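## Task

Bring plate hotel H1 into line with its manifest (slot 1: C15, slot 2: C51, slot 3: C16, slot 4: empty). Every labelled plate named on the manifest, including one sitting on landing nest L1, must be pushed fully home in its listed slot with its ID label facing the front. Any plate not named on the manifest, or with no label, must rest flat within the locators of an unoccupied quarantine nest, QR1 or QR2. A slot whose listed ID is carried by no plate must be left empty. Plates that were already correctly stored, or already in quarantine, must keep their starting positions. Finish with the hand open and moved away.

## Robot and tools

Robot: one 7-joint arm with a two-pad parallel gripper. It is driven purely in joint space; there is no Cartesian command.

Stations: H1 is a plate hotel with 4 slots, numbered from 1 at the bottom. A stored plate sits with a short end facing out and counts as home only when pushed against the back stop; sliding a plate along its shelf in H1 is allowed. Releasing a plate far short of home risks it tipping off the shelf. If a plate's front end shows no label, it is either reversed or unlabelled. L1 is the landing nest where incoming plates wait. RG, a regrip nest in front of H1, and N6, a recovery nest, may be used as intermediate spots. QR1 and QR2 are the quarantine nests, marked red; every nest has its name on a deck label.

Frames: positions in results use the scene frame, metres, origin on the table top under the arm base, +z up, +y to the left when facing along +x. The base may be tilted relative to the table, and the reported hand position gets less accurate at long reach. Orientation is a quaternion in w,x,y,z order. In the gripper's own frame the fingers point along +z and close along y. end_effector_position is the point between the closed pads, roughly 2 cm behind the fingertips; closing pushes the tips about 10 mm further along +z.

Tool execute_actions, argument actions: a list holding one item or nothing. Empty list: just reports the state. An item with rows (and optional steps, 1 to 15, default 15) is a motion: rows is a list of 1 to 15 rows, each row applied for one control step of 1/30 s, the final row repeated to fill the remaining steps. Each row is 8 numbers: seven absolute joint target angles in radians in the order waist, shoulder, upper arm roll, elbow, forearm roll, wrist pitch, wrist roll, then the absolute gripper opening from -1 (closed) to +1 (fully open, 84 mm between pads). Stated joint ranges: waist -6.283..6.283, shoulder -2.059..2.094, upper arm roll -6.283..6.283, elbow -0.192..3.927, forearm roll -6.283..6.283, wrist pitch -1.693..3.142, wrist roll -6.283..6.283. A call is refused (nothing sent) if a target exceeds a range end by over 0.010 rad and lies further out than that joint's last reported angle. True ends may differ by up to 0.010 rad; targets beyond them are clipped and the result may print "joint sent to its limit", possibly about an earlier motion. An item with only steps (up to 300) is a wait, counted from the previous result. Optional pictures (boolean) controls whether camera images come back; by default they do.

Tool zoom_image: camera (cam_head_left, cam_head_right, cam_high, cam_low or cam_wrist, each 504x504) and region [x0, y0, x1, y1] in pixels with (0,0) at top-left, no larger than 504 by 504. It magnifies that camera's latest image.

Tool finished_scene: scene, the number of the current scene. It ends that scene irreversibly, reports success, and gives the next task if any. Replying without any tool call ends everything.

Motion behaviour: joint targets move at most 3.14 rad/s, with 0.16 s to accelerate, and all joints are synchronised to arrive together. Each step's target is kept within 0.623 rad of the measured angle, and targets are scaled back if they would place the hand more than 70 mm from where it is. Between calls the arm keeps heading for the last row sent until it nearly stops or a step is HELD; only a new motion makes it continue or push harder.

Result lines: the state gives end_effector_position, end_effector_quat_wxyz and linear/angular velocities. Joint positions and Joint velocities list the seven joints (rad, rad/s) then the pad gap (m, m/s; 0.084 fully open). grip_measured is the measured opening on the command scale. "joint command not followed" means the clearance check altered or blocked targets (mounting blocks and posts count as part of the arm); HELD marks steps where a row was not fully sent. A torque fault occurs when contact torque hits a joint's load limit (waist 44.5, shoulder 44.5, upper arm roll 26.7, elbow 26.7, forearm roll 26.7, wrist pitch 17.8, wrist roll 17.8 N m, held weight included): the arm backs that joint off, stays still 10 s and drops the rest of the call. MOTOR HOT appears from 65 °C; at 80 °C an OVER-TEMPERATURE FAULT brakes the arm until it cools. Holding loads heats motors even while idle.

Gripping: grab plates, blocks or reservoirs only across their width, on the body above the flange; never force a pad down onto a base flange, where it may jam. To hold, command an opening clearly below grip_measured; lower squeezes harder, up to about 24 N per pad. Fast closing can overshoot force. Held parts may occasionally get a brief tug, so grip firmly.

Avoid: knocking or placing anything off the table, dropping or slamming plates, hard collisions, very forceful pushes, and any arm stop.

Each tool is called after "Emit:" as name(argument=value, ...) on one line, values as JSON.

## Session

Emit:
execute_actions(actions=[])

Scene clock: 0.00 s of 13600.00 s.
end_effector_position=(+0.1274, +0.4437, +0.2709) grip_measured=+1.00 end_effector_quat_wxyz=(+0.158, +0.959, +0.236, +0.022) end_effector_velocity=(-0.000, +0.000, +0.000) end_effector_angular_velocity=(+0.001, +0.000, +0.001)
Joint positions: [ 1.009 -0.344  0.505  0.863 -0.426  1.244  1.452  0.084]
Joint velocities: [ 0.    -0.001  0.001 -0.     0.    -0.    -0.     0.   ]

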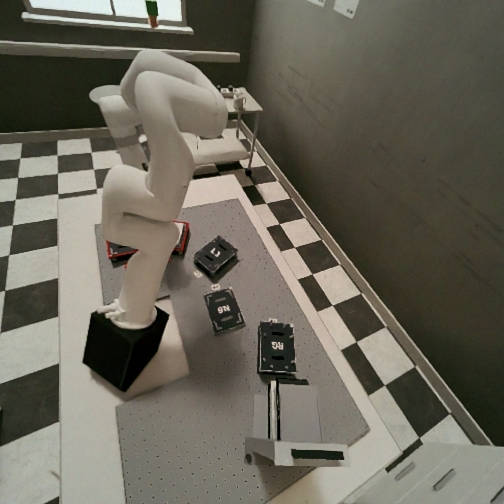

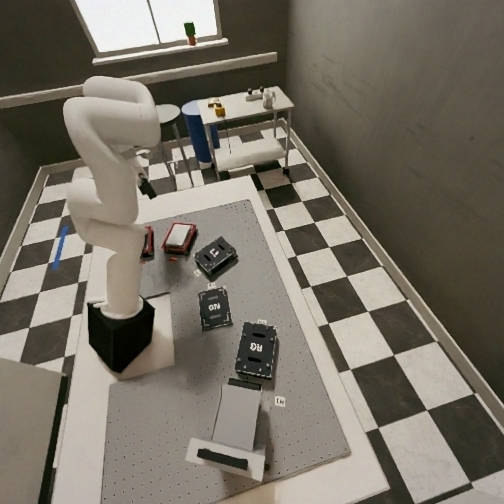

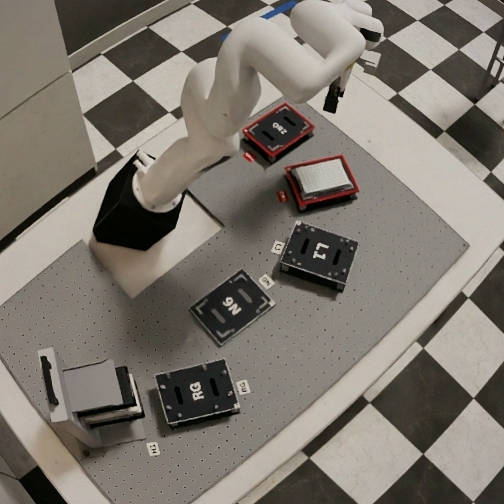

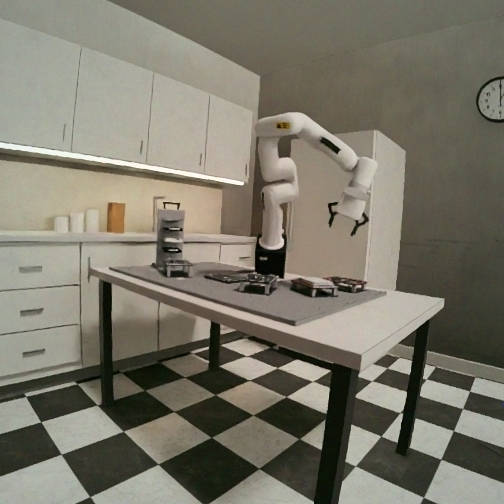

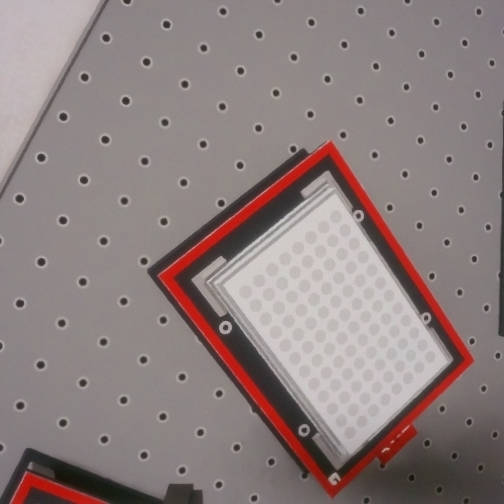

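Emit:
zoom_image(camera="cam_low", region=[130, 190, 230, 290])

Emit:
zoom_image(camera="cam_high", region=[20, 320, 270, 490])

Emit:
zoom_image(camera="cam_head_left", region=[220, 300, 400, 480])

Region (130, 190, 230, 290) of cam_low's 504x504 image, scaled by 5.040, with more detail than that image has.

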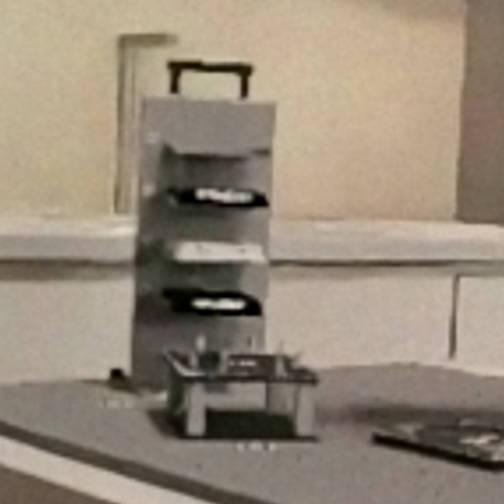

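Region (20, 320, 270, 490) of cam_high's 504x504 image, scaled by 2.016, with more detail than that image has; it fills the top 343 rows of this view, and the rest is white.

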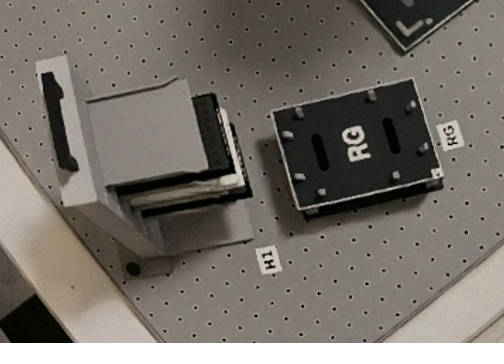

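Region (220, 300, 400, 480) of cam_head_left's 504x504 image, scaled by 2.800, with more detail than that image has.

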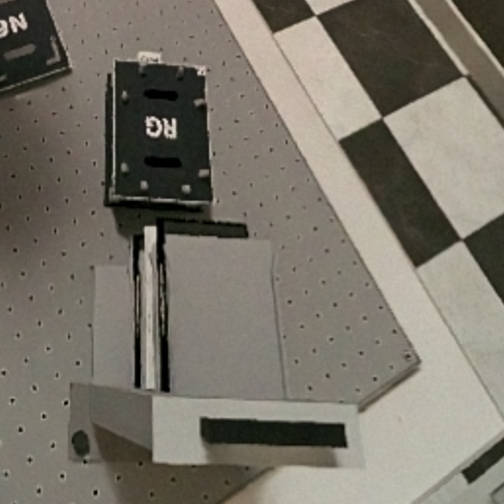

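Emit:
execute_actions(actions=[{"rows":[[1.003,-0.344,0.505,0.864,-0.432,1.246,1.457,1],[0.985,-0.344,0.506,0.866,-0.448,1.253,1.473,1],[0.955,-0.343,0.508,0.87,-0.476,1.264,1.5,1],[0.913,-0.341,0.51,0.876,-0.513,1.279,1.537,1],[0.859,-0.337,0.512,0.883,-0.56,1.298,1.584,1],[0.793,-0.329,0.516,0.892,-0.615,1.321,1.642,1],[0.721,-0.318,0.519,0.902,-0.673,1.344,1.706,1],[0.649,-0.304,0.523,0.911,-0.727,1.366,1.769,1],[0.577,-0.286,0.527,0.921,-0.779,1.387,1.833,1],[0.504,-0.265,0.53,0.93,-0.828,1.407,1.896,1],[0.432,-0.24,0.534,0.94,-0.874,1.426,1.96,1],[0.36,-0.213,0.537,0.95,-0.918,1.443,2.023,1],[0.288,-0.182,0.541,0.959,-0.958,1.46,2.087,1],[0.216,-0.148,0.544,0.969,-0.996,1.475,2.15,1],[0.144,-0.111,0.548,0.979,-1.031,1.489,2.214,1]],"steps":15}], pictures=false)

Emit:
execute_actions(actions=[{"rows":[[0.072,-0.07,0.552,0.988,-1.063,1.502,2.277,1],[0,-0.027,0.555,0.998,-1.093,1.514,2.341,1],[-0.072,0.02,0.559,1.008,-1.119,1.525,2.404,1],[-0.144,0.07,0.562,1.017,-1.143,1.535,2.468,1],[-0.216,0.124,0.566,1.027,-1.164,1.543,2.531,1],[-0.288,0.18,0.57,1.036,-1.182,1.55,2.594,1],[-0.36,0.24,0.573,1.046,-1.198,1.557,2.658,1],[-0.432,0.303,0.577,1.056,-1.21,1.562,2.721,1],[-0.504,0.37,0.58,1.065,-1.22,1.566,2.785,1],[-0.571,0.433,0.584,1.074,-1.227,1.568,2.843,1],[-0.625,0.487,0.586,1.081,-1.23,1.57,2.891,1],[-0.667,0.531,0.588,1.087,-1.232,1.5705,2.928,1],[-0.697,0.562,0.59,1.091,-1.2327,1.5708,2.954,1],[-0.715,0.582,0.591,1.093,-1.2329,1.5708,2.97,1],[-0.7207,0.5881,0.5911,1.0942,-1.2329,1.5708,2.9753,1]],"steps":15}], pictures=false)

Emit:
execute_actions(actions=[{"rows":[[-0.7207,0.5881,0.5911,1.0942,-1.2329,1.5708,2.9753,1]],"steps":15}], pictures=false)

Emit:
execute_actions(actions=[{"rows":[[-0.7207,0.5881,0.5911,1.0942,-1.2329,1.5708,2.9753,1]],"steps":15}])

Scene clock: 68.43 s of 13600.00 s.
end_effector_position=(+0.2819, +0.4067, +0.2409) grip_measured=+1.00 end_effector_quat_wxyz=(+0.256, +0.951, +0.039, +0.166) end_effector_velocity=(+0.386, -0.178, -0.092) end_effector_angular_velocity=(-0.394, -0.977, -0.959)
Joint positions: [ 0.701 -0.296  0.519  0.904 -0.672  1.343  1.723  0.084]
Joint velocities: [-0.884  0.272  0.042  0.118 -0.588  0.237  0.774  0.   ]
Steps of this call (steps 1 to 90: nothing new was sent; then 64.93 s passed at rest; steps 91 to 105: all 15 steps of this action). Readings (joint positions):
91: [1.008 -0.344 0.505 0.863 -0.426 1.244 1.452]
92: [1.007 -0.344 0.506 0.863 -0.428 1.244 1.454]
94: [0.994 -0.344 0.508 0.865 -0.441 1.250 1.466]
98: [0.903 -0.338 0.512 0.878 -0.520 1.282 1.546]
105: the state above

Scene clock: 68.93 s of 13600.00 s.
end_effector_position=(+0.4218, +0.2764, +0.1644) grip_measured=+1.00 end_effector_quat_wxyz=(+0.404, +0.850, -0.190, +0.279) end_effector_velocity=(+0.154, -0.331, -0.201) end_effector_angular_velocity=(-0.510, -0.478, -0.789)
Joint positions: [ 0.28  -0.005  0.547  0.979 -0.936  1.451  2.134  0.084]
Joint velocities: [-0.782  0.786  0.06   0.155 -0.404  0.163  0.78   0.   ]
Steps of this call (steps 1 to 15: all 15 steps of this action). Readings (joint positions):
1: [0.671 -0.287 0.521 0.908 -0.691 1.351 1.749]
2: [0.642 -0.276 0.522 0.912 -0.710 1.359 1.775]
4: [0.583 -0.252 0.525 0.921 -0.748 1.374 1.831]
8: [0.467 -0.181 0.533 0.941 -0.824 1.405 1.946]
15: the state above

Scene clock: 69.43 s of 13600.00 s.
end_effector_position=(+0.4709, +0.0855, +0.1081) grip_measured=+1.00 end_effector_quat_wxyz=(+0.510, +0.692, -0.389, +0.331) end_effector_velocity=(+0.040, -0.412, -0.020) end_effector_angular_velocity=(-0.442, -0.630, -0.819)
Joint positions: [-0.132  0.301  0.57   1.038 -1.089  1.512  2.53   0.084]
Joint velocities: [-0.865  0.438  0.032  0.086 -0.22   0.089  0.677  0.   ]
Steps of this call (steps 1 to 15: all 15 steps of this action). Readings (joint positions):
1: [0.254 0.021 0.549 0.984 -0.949 1.456 2.160]
2: [0.228 0.047 0.551 0.988 -0.962 1.461 2.186]
4: [0.175 0.095 0.555 0.998 -0.986 1.471 2.239]
8: [0.066 0.181 0.561 1.014 -1.029 1.488 2.348]
15: the state above

Scene clock: 69.93 s of 13600.00 s.
end_effector_position=(+0.4491, -0.1192, +0.1191) grip_measured=+1.00 end_effector_quat_wxyz=(+0.577, +0.480, -0.546, +0.374) end_effector_velocity=(-0.131, -0.392, +0.054) end_effector_angular_velocity=(-0.527, -0.604, -0.746)
Joint positions: [-0.567  0.513  0.585  1.08  -1.195  1.556  2.859  0.084]
Joint velocities: [-0.871  0.427  0.031  0.083 -0.212  0.085  0.656 -0.   ]
Steps of this call (steps 1 to 15: all 15 steps of this action). Readings (joint positions):
1: [-0.161 0.315 0.571 1.041 -1.096 1.515 2.553]
2: [-0.190 0.329 0.572 1.043 -1.103 1.518 2.575]
4: [-0.248 0.357 0.574 1.049 -1.117 1.524 2.618]
8: [-0.364 0.414 0.578 1.060 -1.146 1.536 2.706]
15: the state above

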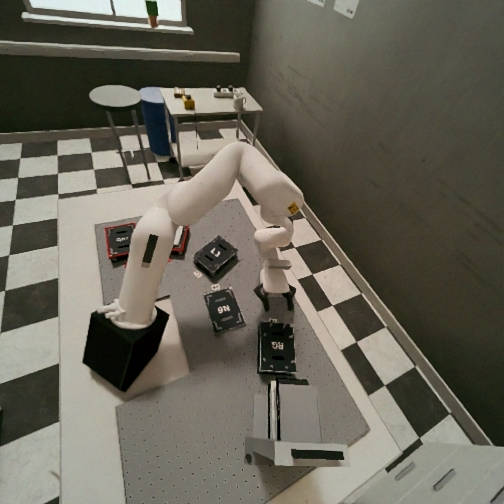

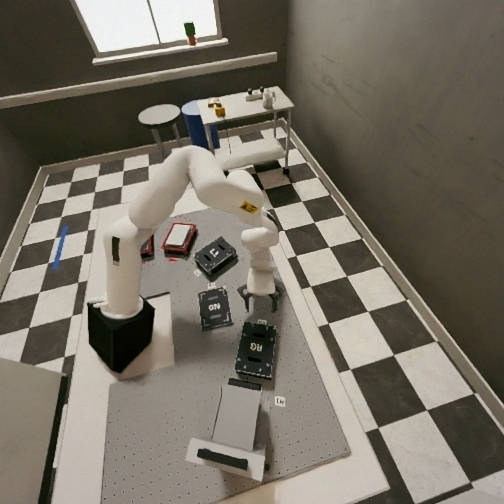

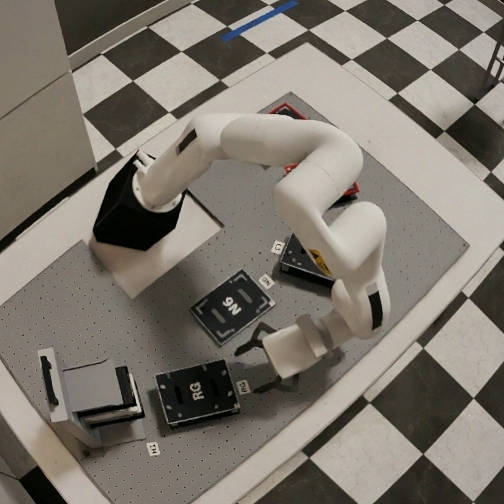

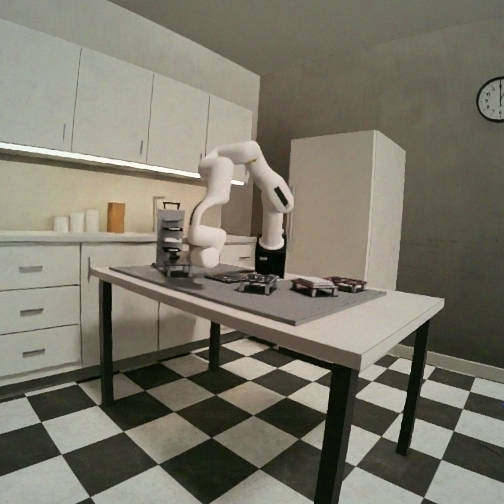

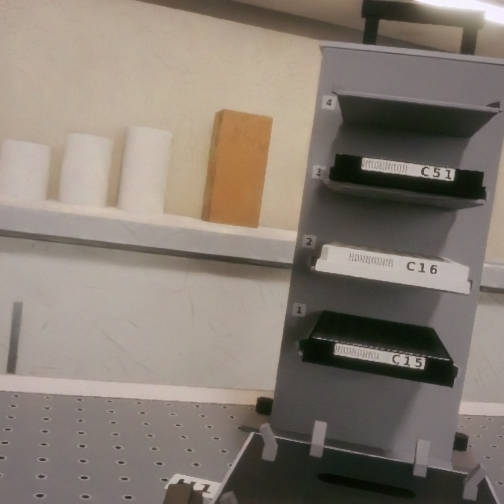

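Emit:
execute_actions(actions=[])

Scene clock: 73.03 s of 13600.00 s.
end_effector_position=(+0.4209, -0.1858, +0.1301) grip_measured=+1.00 end_effector_quat_wxyz=(+0.592, +0.395, -0.587, +0.386) end_effector_velocity=(-0.000, +0.000, -0.000) end_effector_angular_velocity=(+0.000, +0.001, -0.000)
Joint positions: [-0.721  0.588  0.591  1.094 -1.233  1.571  2.975  0.084]
Joint velocities: [-0.  0.  0. -0.  0. -0. -0.  0.]
Steps of this call (steps 1 to 30: the robot went on to your last target; steps 31 to 90: nothing new was sent; then 0.10 s passed at rest). Readings (joint positions):
1: [-0.596 0.527 0.587 1.082 -1.202 1.558 2.881]
2: [-0.625 0.541 0.588 1.085 -1.210 1.561 2.903]
4: [-0.676 0.566 0.587 1.090 -1.222 1.566 2.940]
8: [-0.714 0.585 0.588 1.093 -1.231 1.570 2.969]
90: the state above
The arm was judged still, so your last target was given up. Only a new action makes it travel on or press farther. Fingers that are still opening or closing keep moving.

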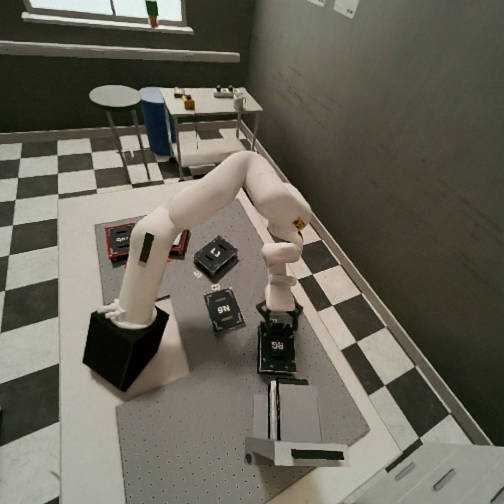

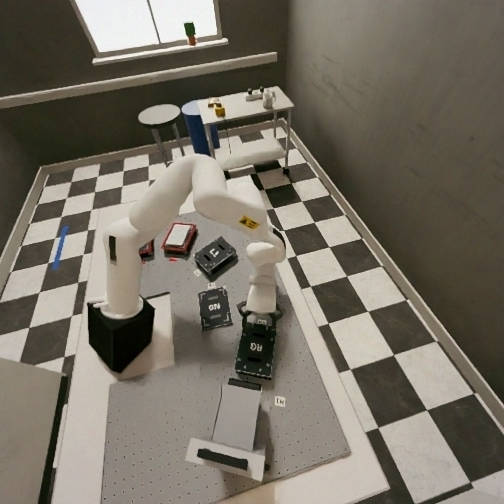

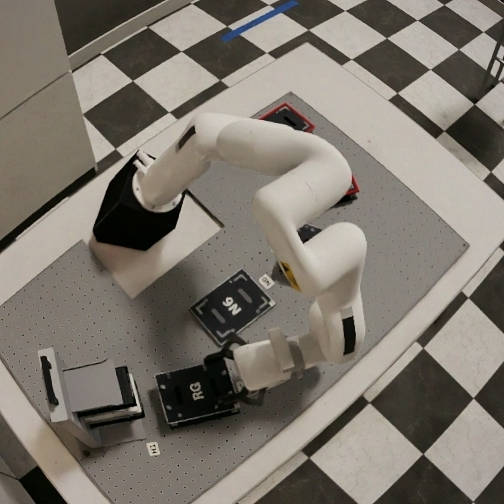

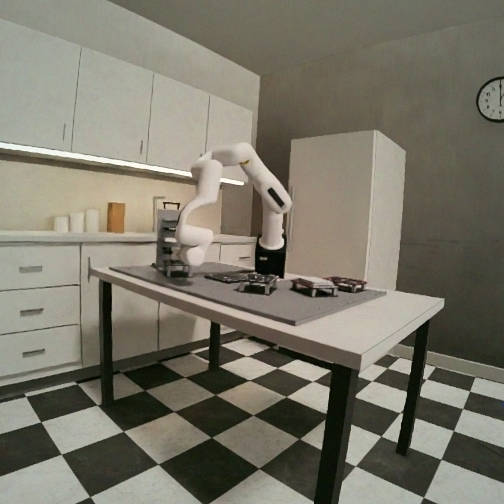

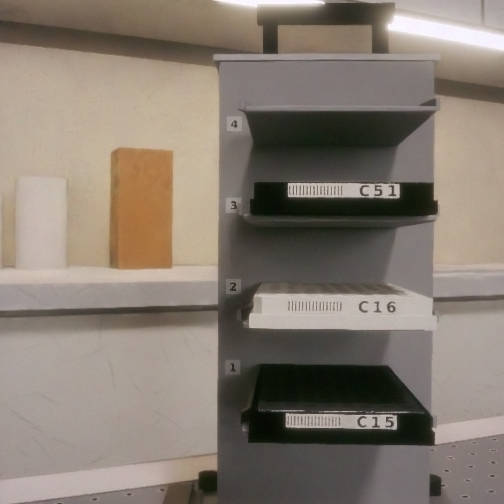

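Emit:
zoom_image(camera="cam_wrist", region=[200, 40, 452, 292])

Emit:
zoom_image(camera="cam_wrist", region=[200, 252, 452, 504])

Region (200, 40, 452, 292) of cam_wrist's 504x504 image, scaled by 2.000, with more detail than that image has.

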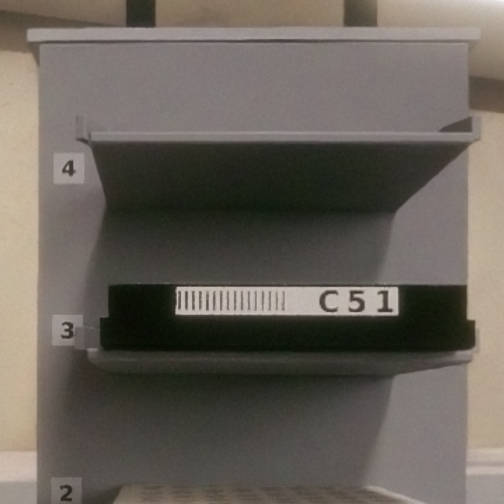

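Region (200, 252, 452, 504) of cam_wrist's 504x504 image, scaled by 2.000, with more detail than that image has.

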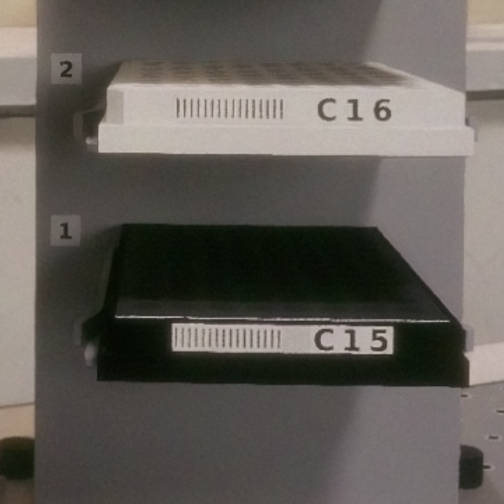

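Emit:
execute_actions(actions=[{"rows":[[-0.735,0.585,0.601,1.09,-1.235,1.5708,2.972,1],[-0.763,0.578,0.62,1.081,-1.239,1.5708,2.966,1],[-0.805,0.568,0.649,1.068,-1.246,1.5708,2.957,1],[-0.861,0.554,0.688,1.051,-1.255,1.5708,2.945,1],[-0.917,0.541,0.727,1.034,-1.263,1.5708,2.933,1],[-0.974,0.527,0.766,1.017,-1.272,1.5708,2.921,1],[-1.037,0.512,0.81,0.998,-1.282,1.5708,2.908,1],[-1.1,0.497,0.854,0.978,-1.291,1.5708,2.894,1],[-1.163,0.482,0.897,0.959,-1.301,1.5708,2.881,1],[-1.227,0.466,0.941,0.94,-1.311,1.5708,2.867,1],[-1.283,0.453,0.98,0.923,-1.32,1.5708,2.855,1],[-1.339,0.439,1.019,0.905,-1.328,1.5708,2.843,1],[-1.381,0.429,1.048,0.892,-1.335,1.5708,2.834,1],[-1.409,0.422,1.067,0.884,-1.339,1.5708,2.828,1],[-1.4234,0.419,1.0771,0.8796,-1.3413,1.5708,2.8253,1]],"steps":15}], pictures=false)

Emit:
execute_actions(actions=[{"steps":28}])

Emit:
zoom_image(camera="cam_wrist", region=[170, 250, 300, 504])

Emit:
zoom_image(camera="cam_wrist", region=[360, 250, 490, 504])

Scene clock: 123.13 s of 13600.00 s.
end_effector_position=(+0.4015, -0.2317, +0.2123) grip_measured=+1.00 end_effector_quat_wxyz=(+0.597, +0.381, -0.603, +0.367) end_effector_velocity=(-0.078, -0.127, +0.273) end_effector_angular_velocity=(-0.109, +0.025, -0.066)
Joint positions: [-1.239  0.463  0.947  0.937 -1.313  1.571  2.865  0.084]
Joint velocities: [-1.585 -0.385  1.086 -0.482 -0.244  0.003 -0.334 -0.   ]
Steps of this call (steps 1 to 90: nothing new was sent; then 46.60 s passed at rest; steps 91 to 105: all 15 steps of this action). Readings (joint positions):
91: [-0.721 0.588 0.591 1.094 -1.233 1.571 2.975]
92: [-0.724 0.588 0.594 1.093 -1.233 1.571 2.974]
94: [-0.744 0.583 0.609 1.086 -1.237 1.570 2.970]
98: [-0.867 0.553 0.694 1.049 -1.256 1.571 2.943]
105: the state above

Scene clock: 124.07 s of 13600.00 s.
end_effector_position=(+0.3918, -0.2444, +0.2431) grip_measured=+1.00 end_effector_quat_wxyz=(+0.603, +0.378, -0.597, +0.369) end_effector_velocity=(+0.000, -0.000, +0.000) end_effector_angular_velocity=(-0.001, -0.000, +0.001)
Joint positions: [-1.423  0.419  1.077  0.88  -1.341  1.571  2.825  0.084]
Joint velocities: [-0.001 -0.001 -0.    -0.    -0.001 -0.001  0.    -0.   ]
Steps of this call (steps 1 to 28: the robot went on to your last target). Readings (joint positions):
1: [-1.289 0.451 0.981 0.922 -1.320 1.571 2.854]
2: [-1.332 0.440 1.010 0.909 -1.327 1.571 2.845]
4: [-1.387 0.427 1.048 0.892 -1.335 1.572 2.834]
8: [-1.416 0.421 1.073 0.881 -1.340 1.571 2.827]
28: the state above

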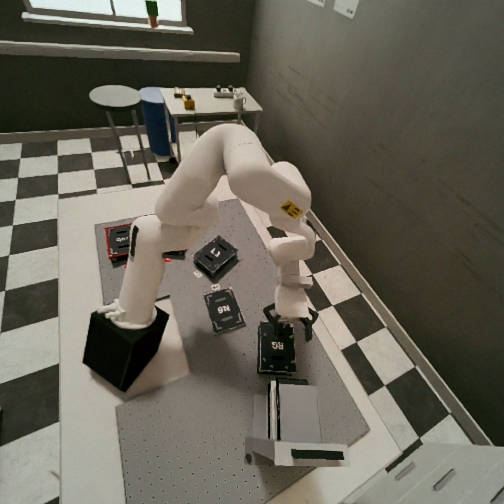

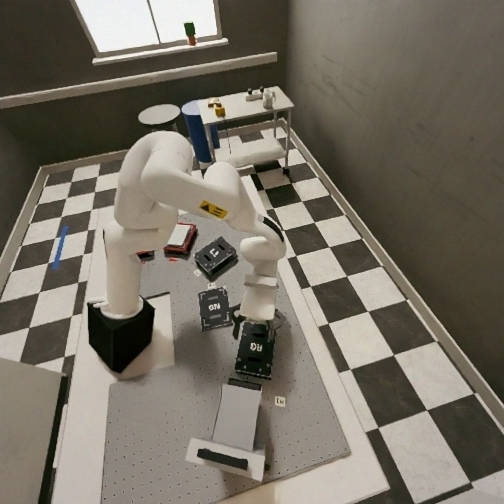

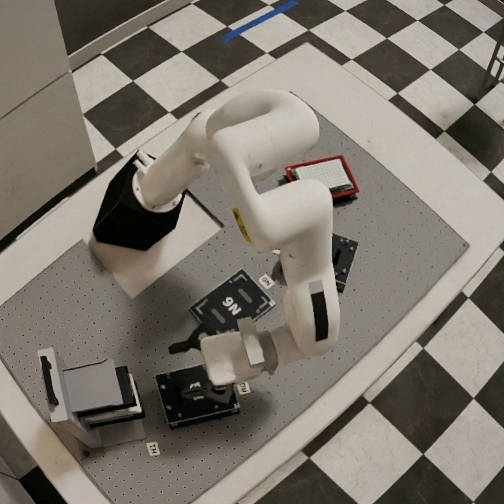

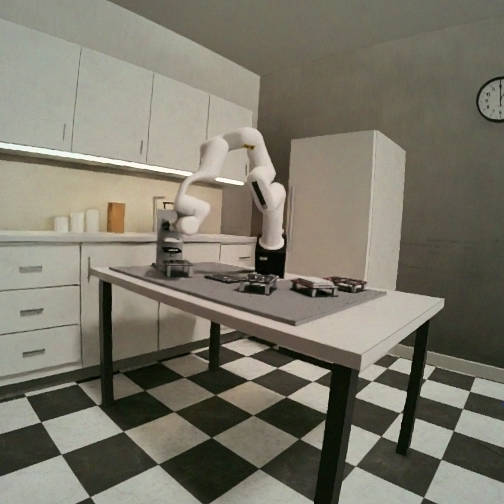

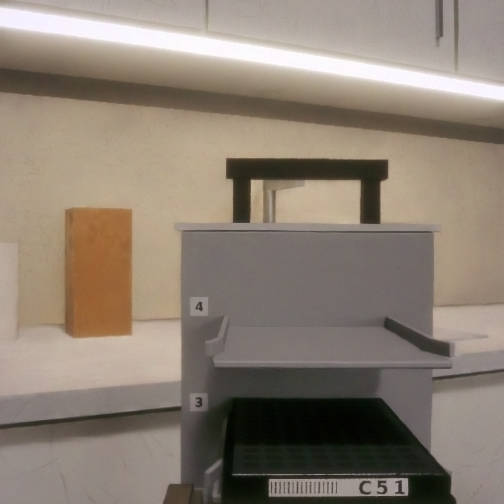

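Region (170, 250, 300, 504) of cam_wrist's 504x504 image, scaled by 1.984, with more detail than that image has; it fills the left 258 columns of this view, and the rest is white.

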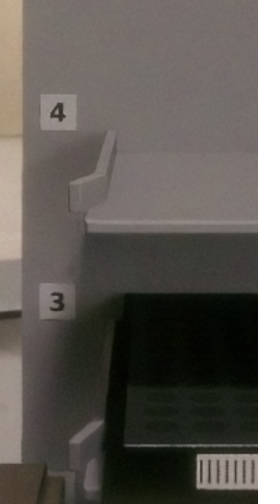

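Region (360, 250, 490, 504) of cam_wrist's 504x504 image, scaled by 1.984, with more detail than that image has; it fills the left 258 columns of this view, and the rest is white.

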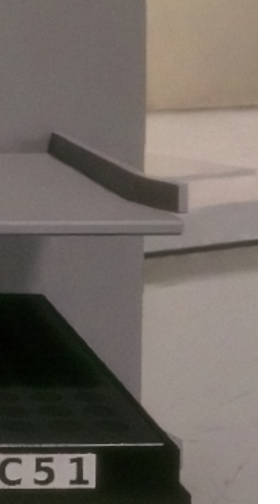

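Emit:
execute_actions(actions=[])

Scene clock: 141.83 s of 13600.00 s.
end_effector_position=(+0.3918, -0.2444, +0.2431) grip_measured=+1.00 end_effector_quat_wxyz=(+0.603, +0.378, -0.597, +0.369) end_effector_velocity=(-0.000, -0.000, +0.000) end_effector_angular_velocity=(-0.001, +0.000, -0.001)
Joint positions: [-1.423  0.419  1.077  0.88  -1.341  1.571  2.825  0.084]
Joint velocities: [ 0.    -0.001 -0.001 -0.     0.001  0.001  0.     0.   ]
Steps of this call (steps 1 to 15: the robot went on to your last target; steps 16 to 90: nothing new was sent; then 14.77 s passed at rest). Readings (joint positions):
1: [-1.423 0.419 1.077 0.880 -1.341 1.571 2.825]
2: [-1.423 0.419 1.077 0.880 -1.341 1.571 2.825]
4: [-1.423 0.419 1.077 0.880 -1.341 1.571 2.825]
8: [-1.423 0.419 1.077 0.880 -1.341 1.571 2.825]
90: the state above
The arm was judged still, so your last target was given up. Only a new action makes it travel on or press farther. Fingers that are still opening or closing keep moving.

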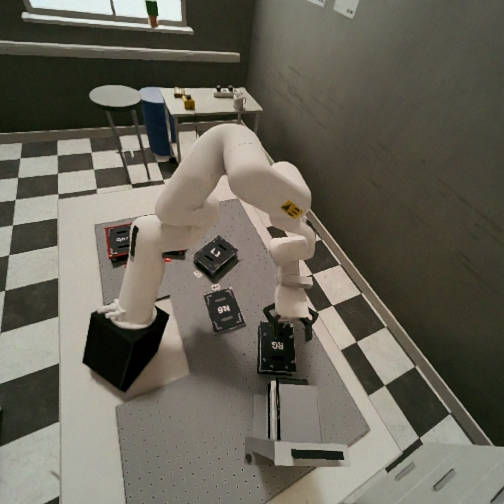

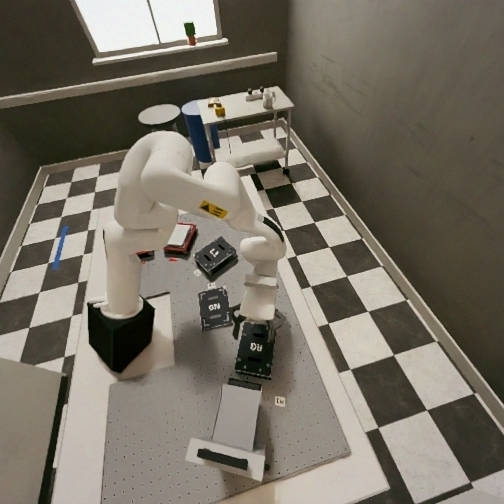

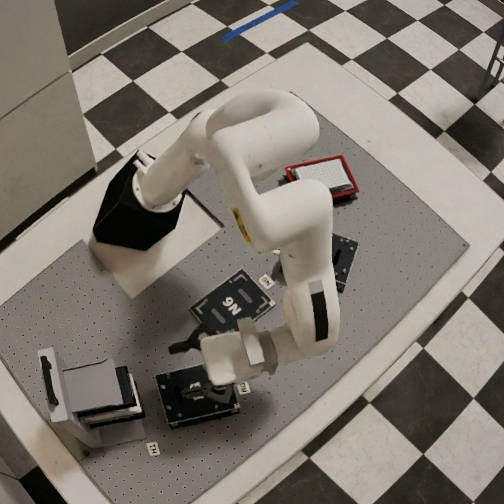

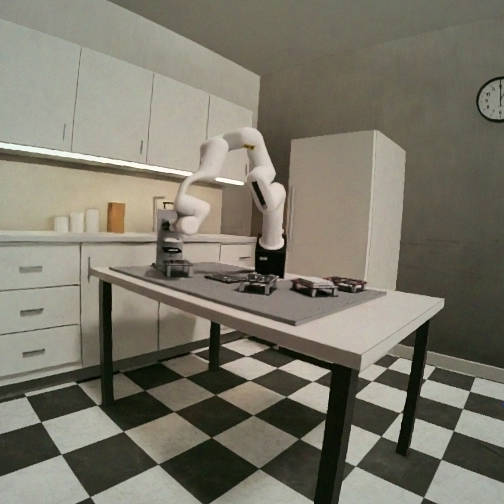

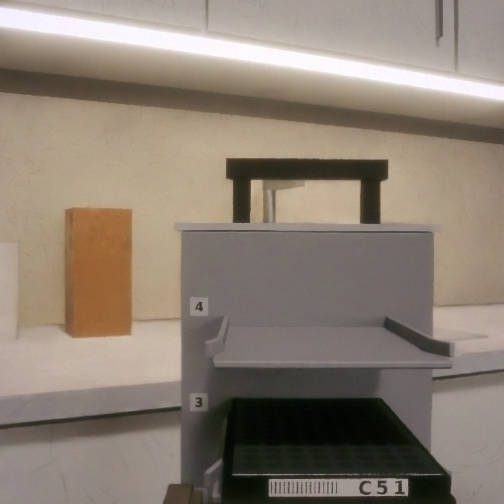

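Emit:
execute_actions(actions=[{"rows":[[-1.43,0.426,1.0775,0.879,-1.351,1.5708,2.826,1],[-1.445,0.438,1.079,0.877,-1.37,1.5708,2.828,1],[-1.465,0.455,1.081,0.874,-1.395,1.5708,2.831,1],[-1.488,0.473,1.085,0.870,-1.42,1.5708,2.834,1],[-1.511,0.490,1.0887,0.866,-1.4463,1.5708,2.8369,1],[-1.532,0.508,1.0905,0.863,-1.473,1.5708,2.839,1],[-1.552,0.5253,1.0916,0.8611,-1.4986,1.5708,2.8406,1],[-1.57,0.541,1.0918,0.8598,-1.522,1.5708,2.8417,1],[-1.583,0.553,1.0916,0.8592,-1.54,1.5708,2.8422,1],[-1.5907,0.5606,1.0912,0.8589,-1.551,1.5708,2.8424,1]],"steps":15}], pictures=false)

Emit:
execute_actions(actions=[{"steps":10}])

Scene clock: 197.20 s of 13600.00 s.
end_effector_position=(+0.3613, -0.3062, +0.2437) grip_measured=+1.00 end_effector_quat_wxyz=(+0.605, +0.376, -0.598, +0.368) end_effector_velocity=(+0.005, -0.020, -0.008) end_effector_angular_velocity=(+0.026, -0.013, +0.062)
Joint positions: [-1.585  0.555  1.088  0.859 -1.541  1.571  2.842  0.084]
Joint velocities: [-0.079  0.077  0.044 -0.007 -0.132 -0.006  0.007  0.   ]
Steps of this call (steps 1 to 90: nothing new was sent; then 51.87 s passed at rest; steps 91 to 105: all 15 steps of this action). Readings (joint positions):
91: [-1.424 0.419 1.077 0.880 -1.342 1.571 2.825]
92: [-1.425 0.420 1.078 0.879 -1.344 1.571 2.826]
94: [-1.435 0.430 1.081 0.878 -1.359 1.571 2.827]
98: [-1.495 0.479 1.086 0.869 -1.430 1.571 2.835]
105: the state above

Scene clock: 197.53 s of 13600.00 s.
end_effector_position=(+0.3622, -0.3074, +0.2430) grip_measured=+1.00 end_effector_quat_wxyz=(+0.603, +0.378, -0.597, +0.369) end_effector_velocity=(-0.003, -0.003, +0.001) end_effector_angular_velocity=(-0.004, +0.000, -0.006)
Joint positions: [-1.59   0.56   1.092  0.859 -1.551  1.571  2.842  0.084]
Joint velocities: [-0.004  0.003 -0.004  0.    -0.003  0.002  0.001 -0.   ]
Steps of this call (steps 1 to 10: the robot went on to your last target). Readings (joint positions):
1: [-1.587 0.557 1.089 0.859 -1.544 1.571 2.842]
2: [-1.588 0.558 1.091 0.859 -1.547 1.571 2.842]
4: [-1.589 0.559 1.093 0.859 -1.549 1.571 2.842]
8: [-1.590 0.560 1.092 0.859 -1.550 1.571 2.842]
10: the state above

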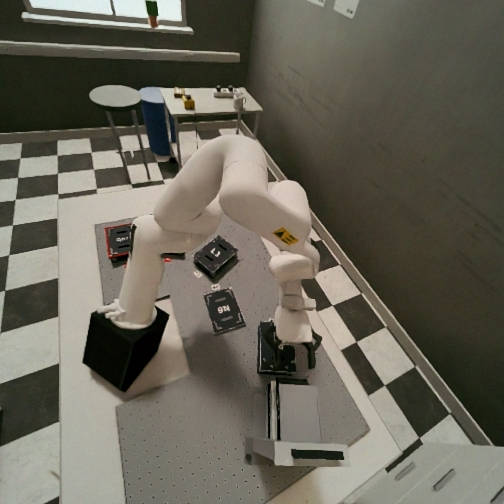

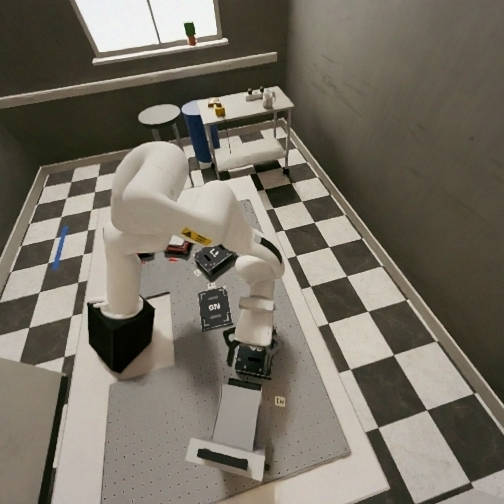

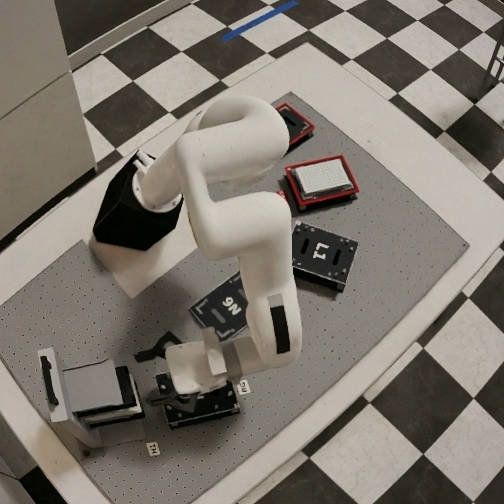

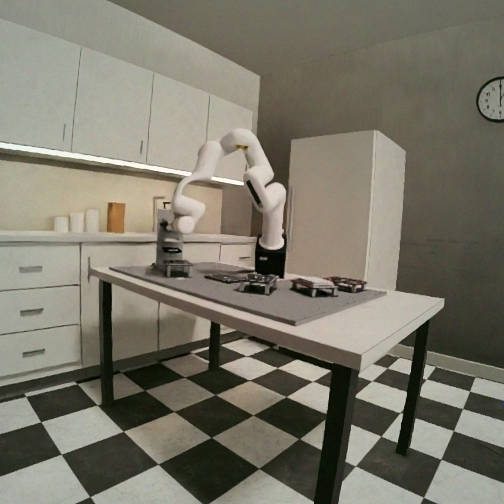

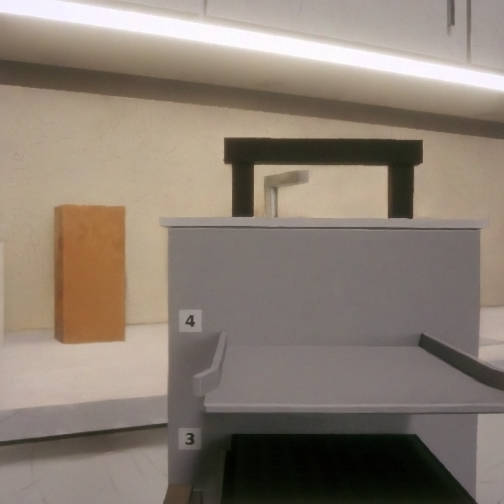

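Emit:
zoom_image(camera="cam_wrist", region=[150, 384, 270, 504])

Emit:
zoom_image(camera="cam_wrist", region=[384, 384, 504, 504])

Region (150, 384, 270, 504) of cam_wrist's 504x504 image, scaled by 4.200, with more detail than that image has.

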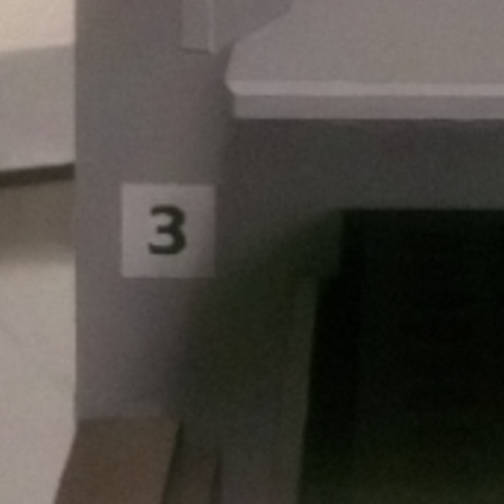

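Region (384, 384, 504, 504) of cam_wrist's 504x504 image, scaled by 4.200, with more detail than that image has.

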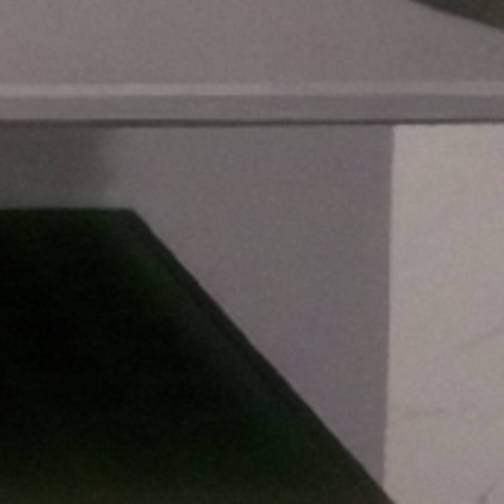

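Emit:
execute_actions(actions=[{"rows":[[-1.5938,0.5597,1.0937,0.858,-1.5511,1.5708,2.8411,1],[-1.6026,0.5682,1.0931,0.8578,-1.5637,1.5708,2.8412,1],[-1.614,0.5796,1.092,0.8579,-1.5804,1.5708,2.8412,1],[-1.6265,0.5924,1.0904,0.8582,-1.5993,1.5708,2.841,1],[-1.6386,0.6052,1.0883,0.8589,-1.6181,1.5708,2.8404,1],[-1.6503,0.618,1.0858,0.8599,-1.637,1.5708,2.8397,1],[-1.6616,0.6309,1.0829,0.8612,-1.6558,1.5708,2.8386,1],[-1.6726,0.6438,1.0796,0.8629,-1.6747,1.5708,2.8373,1],[-1.6832,0.6567,1.0758,0.8649,-1.6936,1.5708,2.8358,1],[-1.6933,0.6696,1.0716,0.8672,-1.7124,1.5708,2.834,1],[-1.7021,0.6811,1.0675,0.8695,-1.7292,1.5708,2.8322,1],[-1.7095,0.6912,1.0636,0.8718,-1.7439,1.5708,2.8304,1],[-1.7146,0.6984,1.0607,0.8736,-1.7544,1.5708,2.829,1],[-1.7176,0.7027,1.0589,0.8747,-1.7607,1.5708,2.8282,1]],"steps":15}], pictures=false)

Emit:
execute_actions(actions=[{"steps":14}])

Scene clock: 279.37 s of 13600.00 s.
end_effector_position=(+0.3351, -0.3612, +0.2441) grip_measured=+1.00 end_effector_quat_wxyz=(+0.603, +0.377, -0.598, +0.369) end_effector_velocity=(-0.069, -0.121, +0.001) end_effector_angular_velocity=(-0.010, +0.008, -0.023)
Joint positions: [-1.701  0.68   1.065  0.87  -1.727  1.571  2.832  0.084]
Joint velocities: [-0.209  0.269 -0.105  0.054 -0.383  0.002 -0.039 -0.   ]
Steps of this call (steps 1 to 30: the robot went on to your last target; steps 31 to 90: nothing new was sent; then 78.33 s passed at rest; steps 91 to 105: all 15 steps of this action). Readings (joint positions):
91: [-1.591 0.561 1.091 0.859 -1.551 1.571 2.842]
92: [-1.592 0.561 1.092 0.859 -1.551 1.571 2.842]
94: [-1.598 0.565 1.094 0.858 -1.560 1.571 2.842]
98: [-1.632 0.599 1.089 0.859 -1.609 1.571 2.840]
105: the state above

Scene clock: 279.83 s of 13600.00 s.
end_effector_position=(+0.3313, -0.3703, +0.2437) grip_measured=+1.00 end_effector_quat_wxyz=(+0.603, +0.378, -0.597, +0.369) end_effector_velocity=(-0.001, -0.002, +0.000) end_effector_angular_velocity=(-0.002, +0.000, -0.002)
Joint positions: [-1.717  0.702  1.059  0.875 -1.761  1.571  2.828  0.084]
Joint velocities: [-0.002  0.002 -0.002  0.    -0.003  0.    -0.    -0.   ]
Steps of this call (steps 1 to 14: the robot went on to your last target). Readings (joint positions):
1: [-1.707 0.688 1.062 0.872 -1.738 1.571 2.831]
2: [-1.711 0.693 1.060 0.873 -1.746 1.571 2.830]
4: [-1.715 0.699 1.059 0.874 -1.754 1.571 2.829]
8: [-1.716 0.702 1.060 0.874 -1.759 1.571 2.828]
14: the state above

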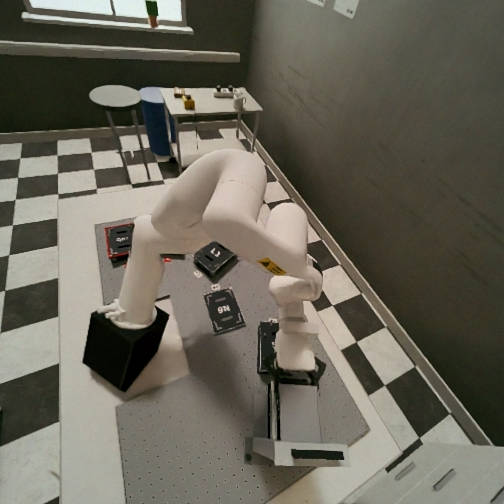

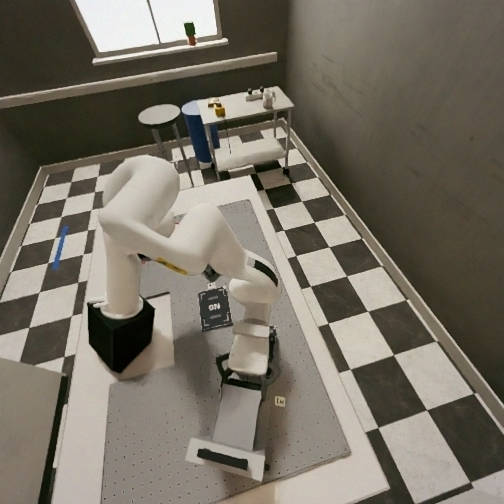

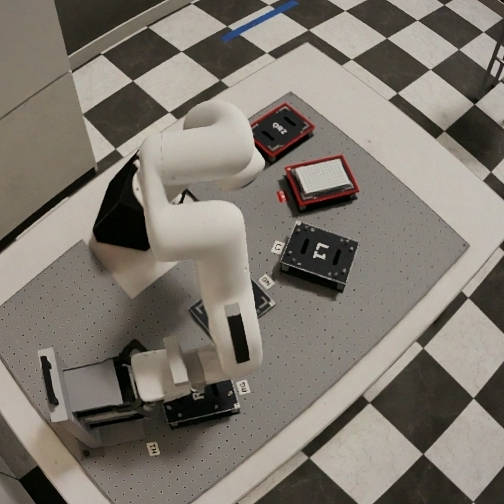

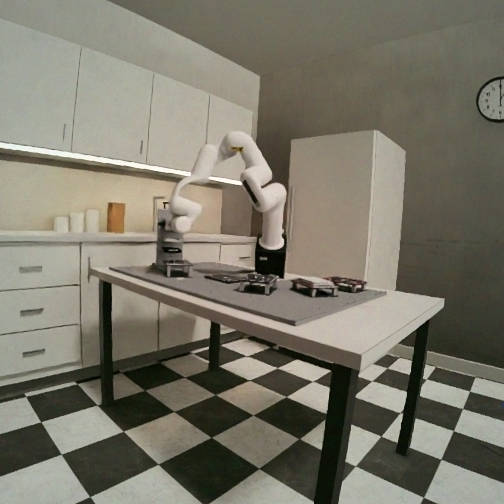

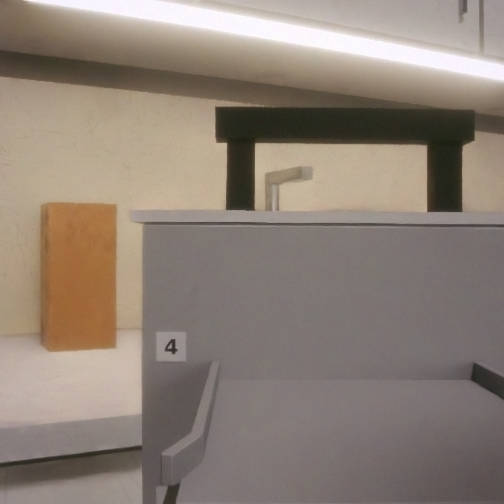

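Emit:
zoom_image(camera="cam_wrist", region=[130, 310, 250, 400])

Emit:
zoom_image(camera="cam_wrist", region=[384, 310, 504, 400])

Region (130, 310, 250, 400) of cam_wrist's 504x504 image, scaled by 4.200, with more detail than that image has; it fills the top 378 rows of this view, and the rest is white.

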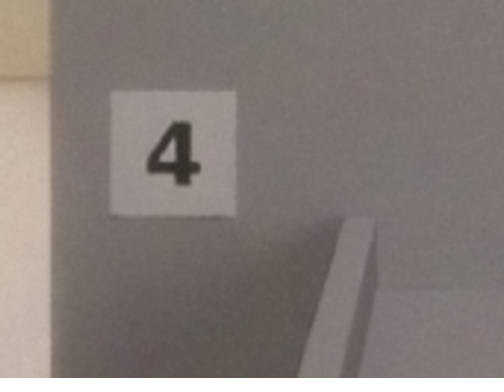

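Region (384, 310, 504, 400) of cam_wrist's 504x504 image, scaled by 4.200, with more detail than that image has; it fills the top 378 rows of this view, and the rest is white.

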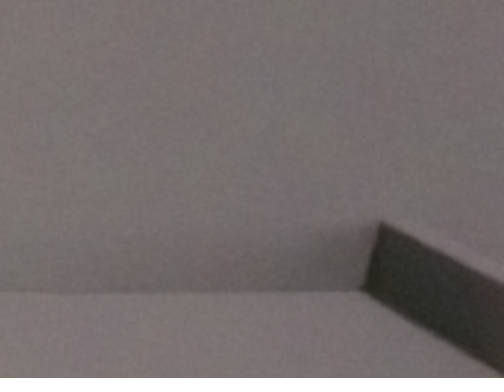

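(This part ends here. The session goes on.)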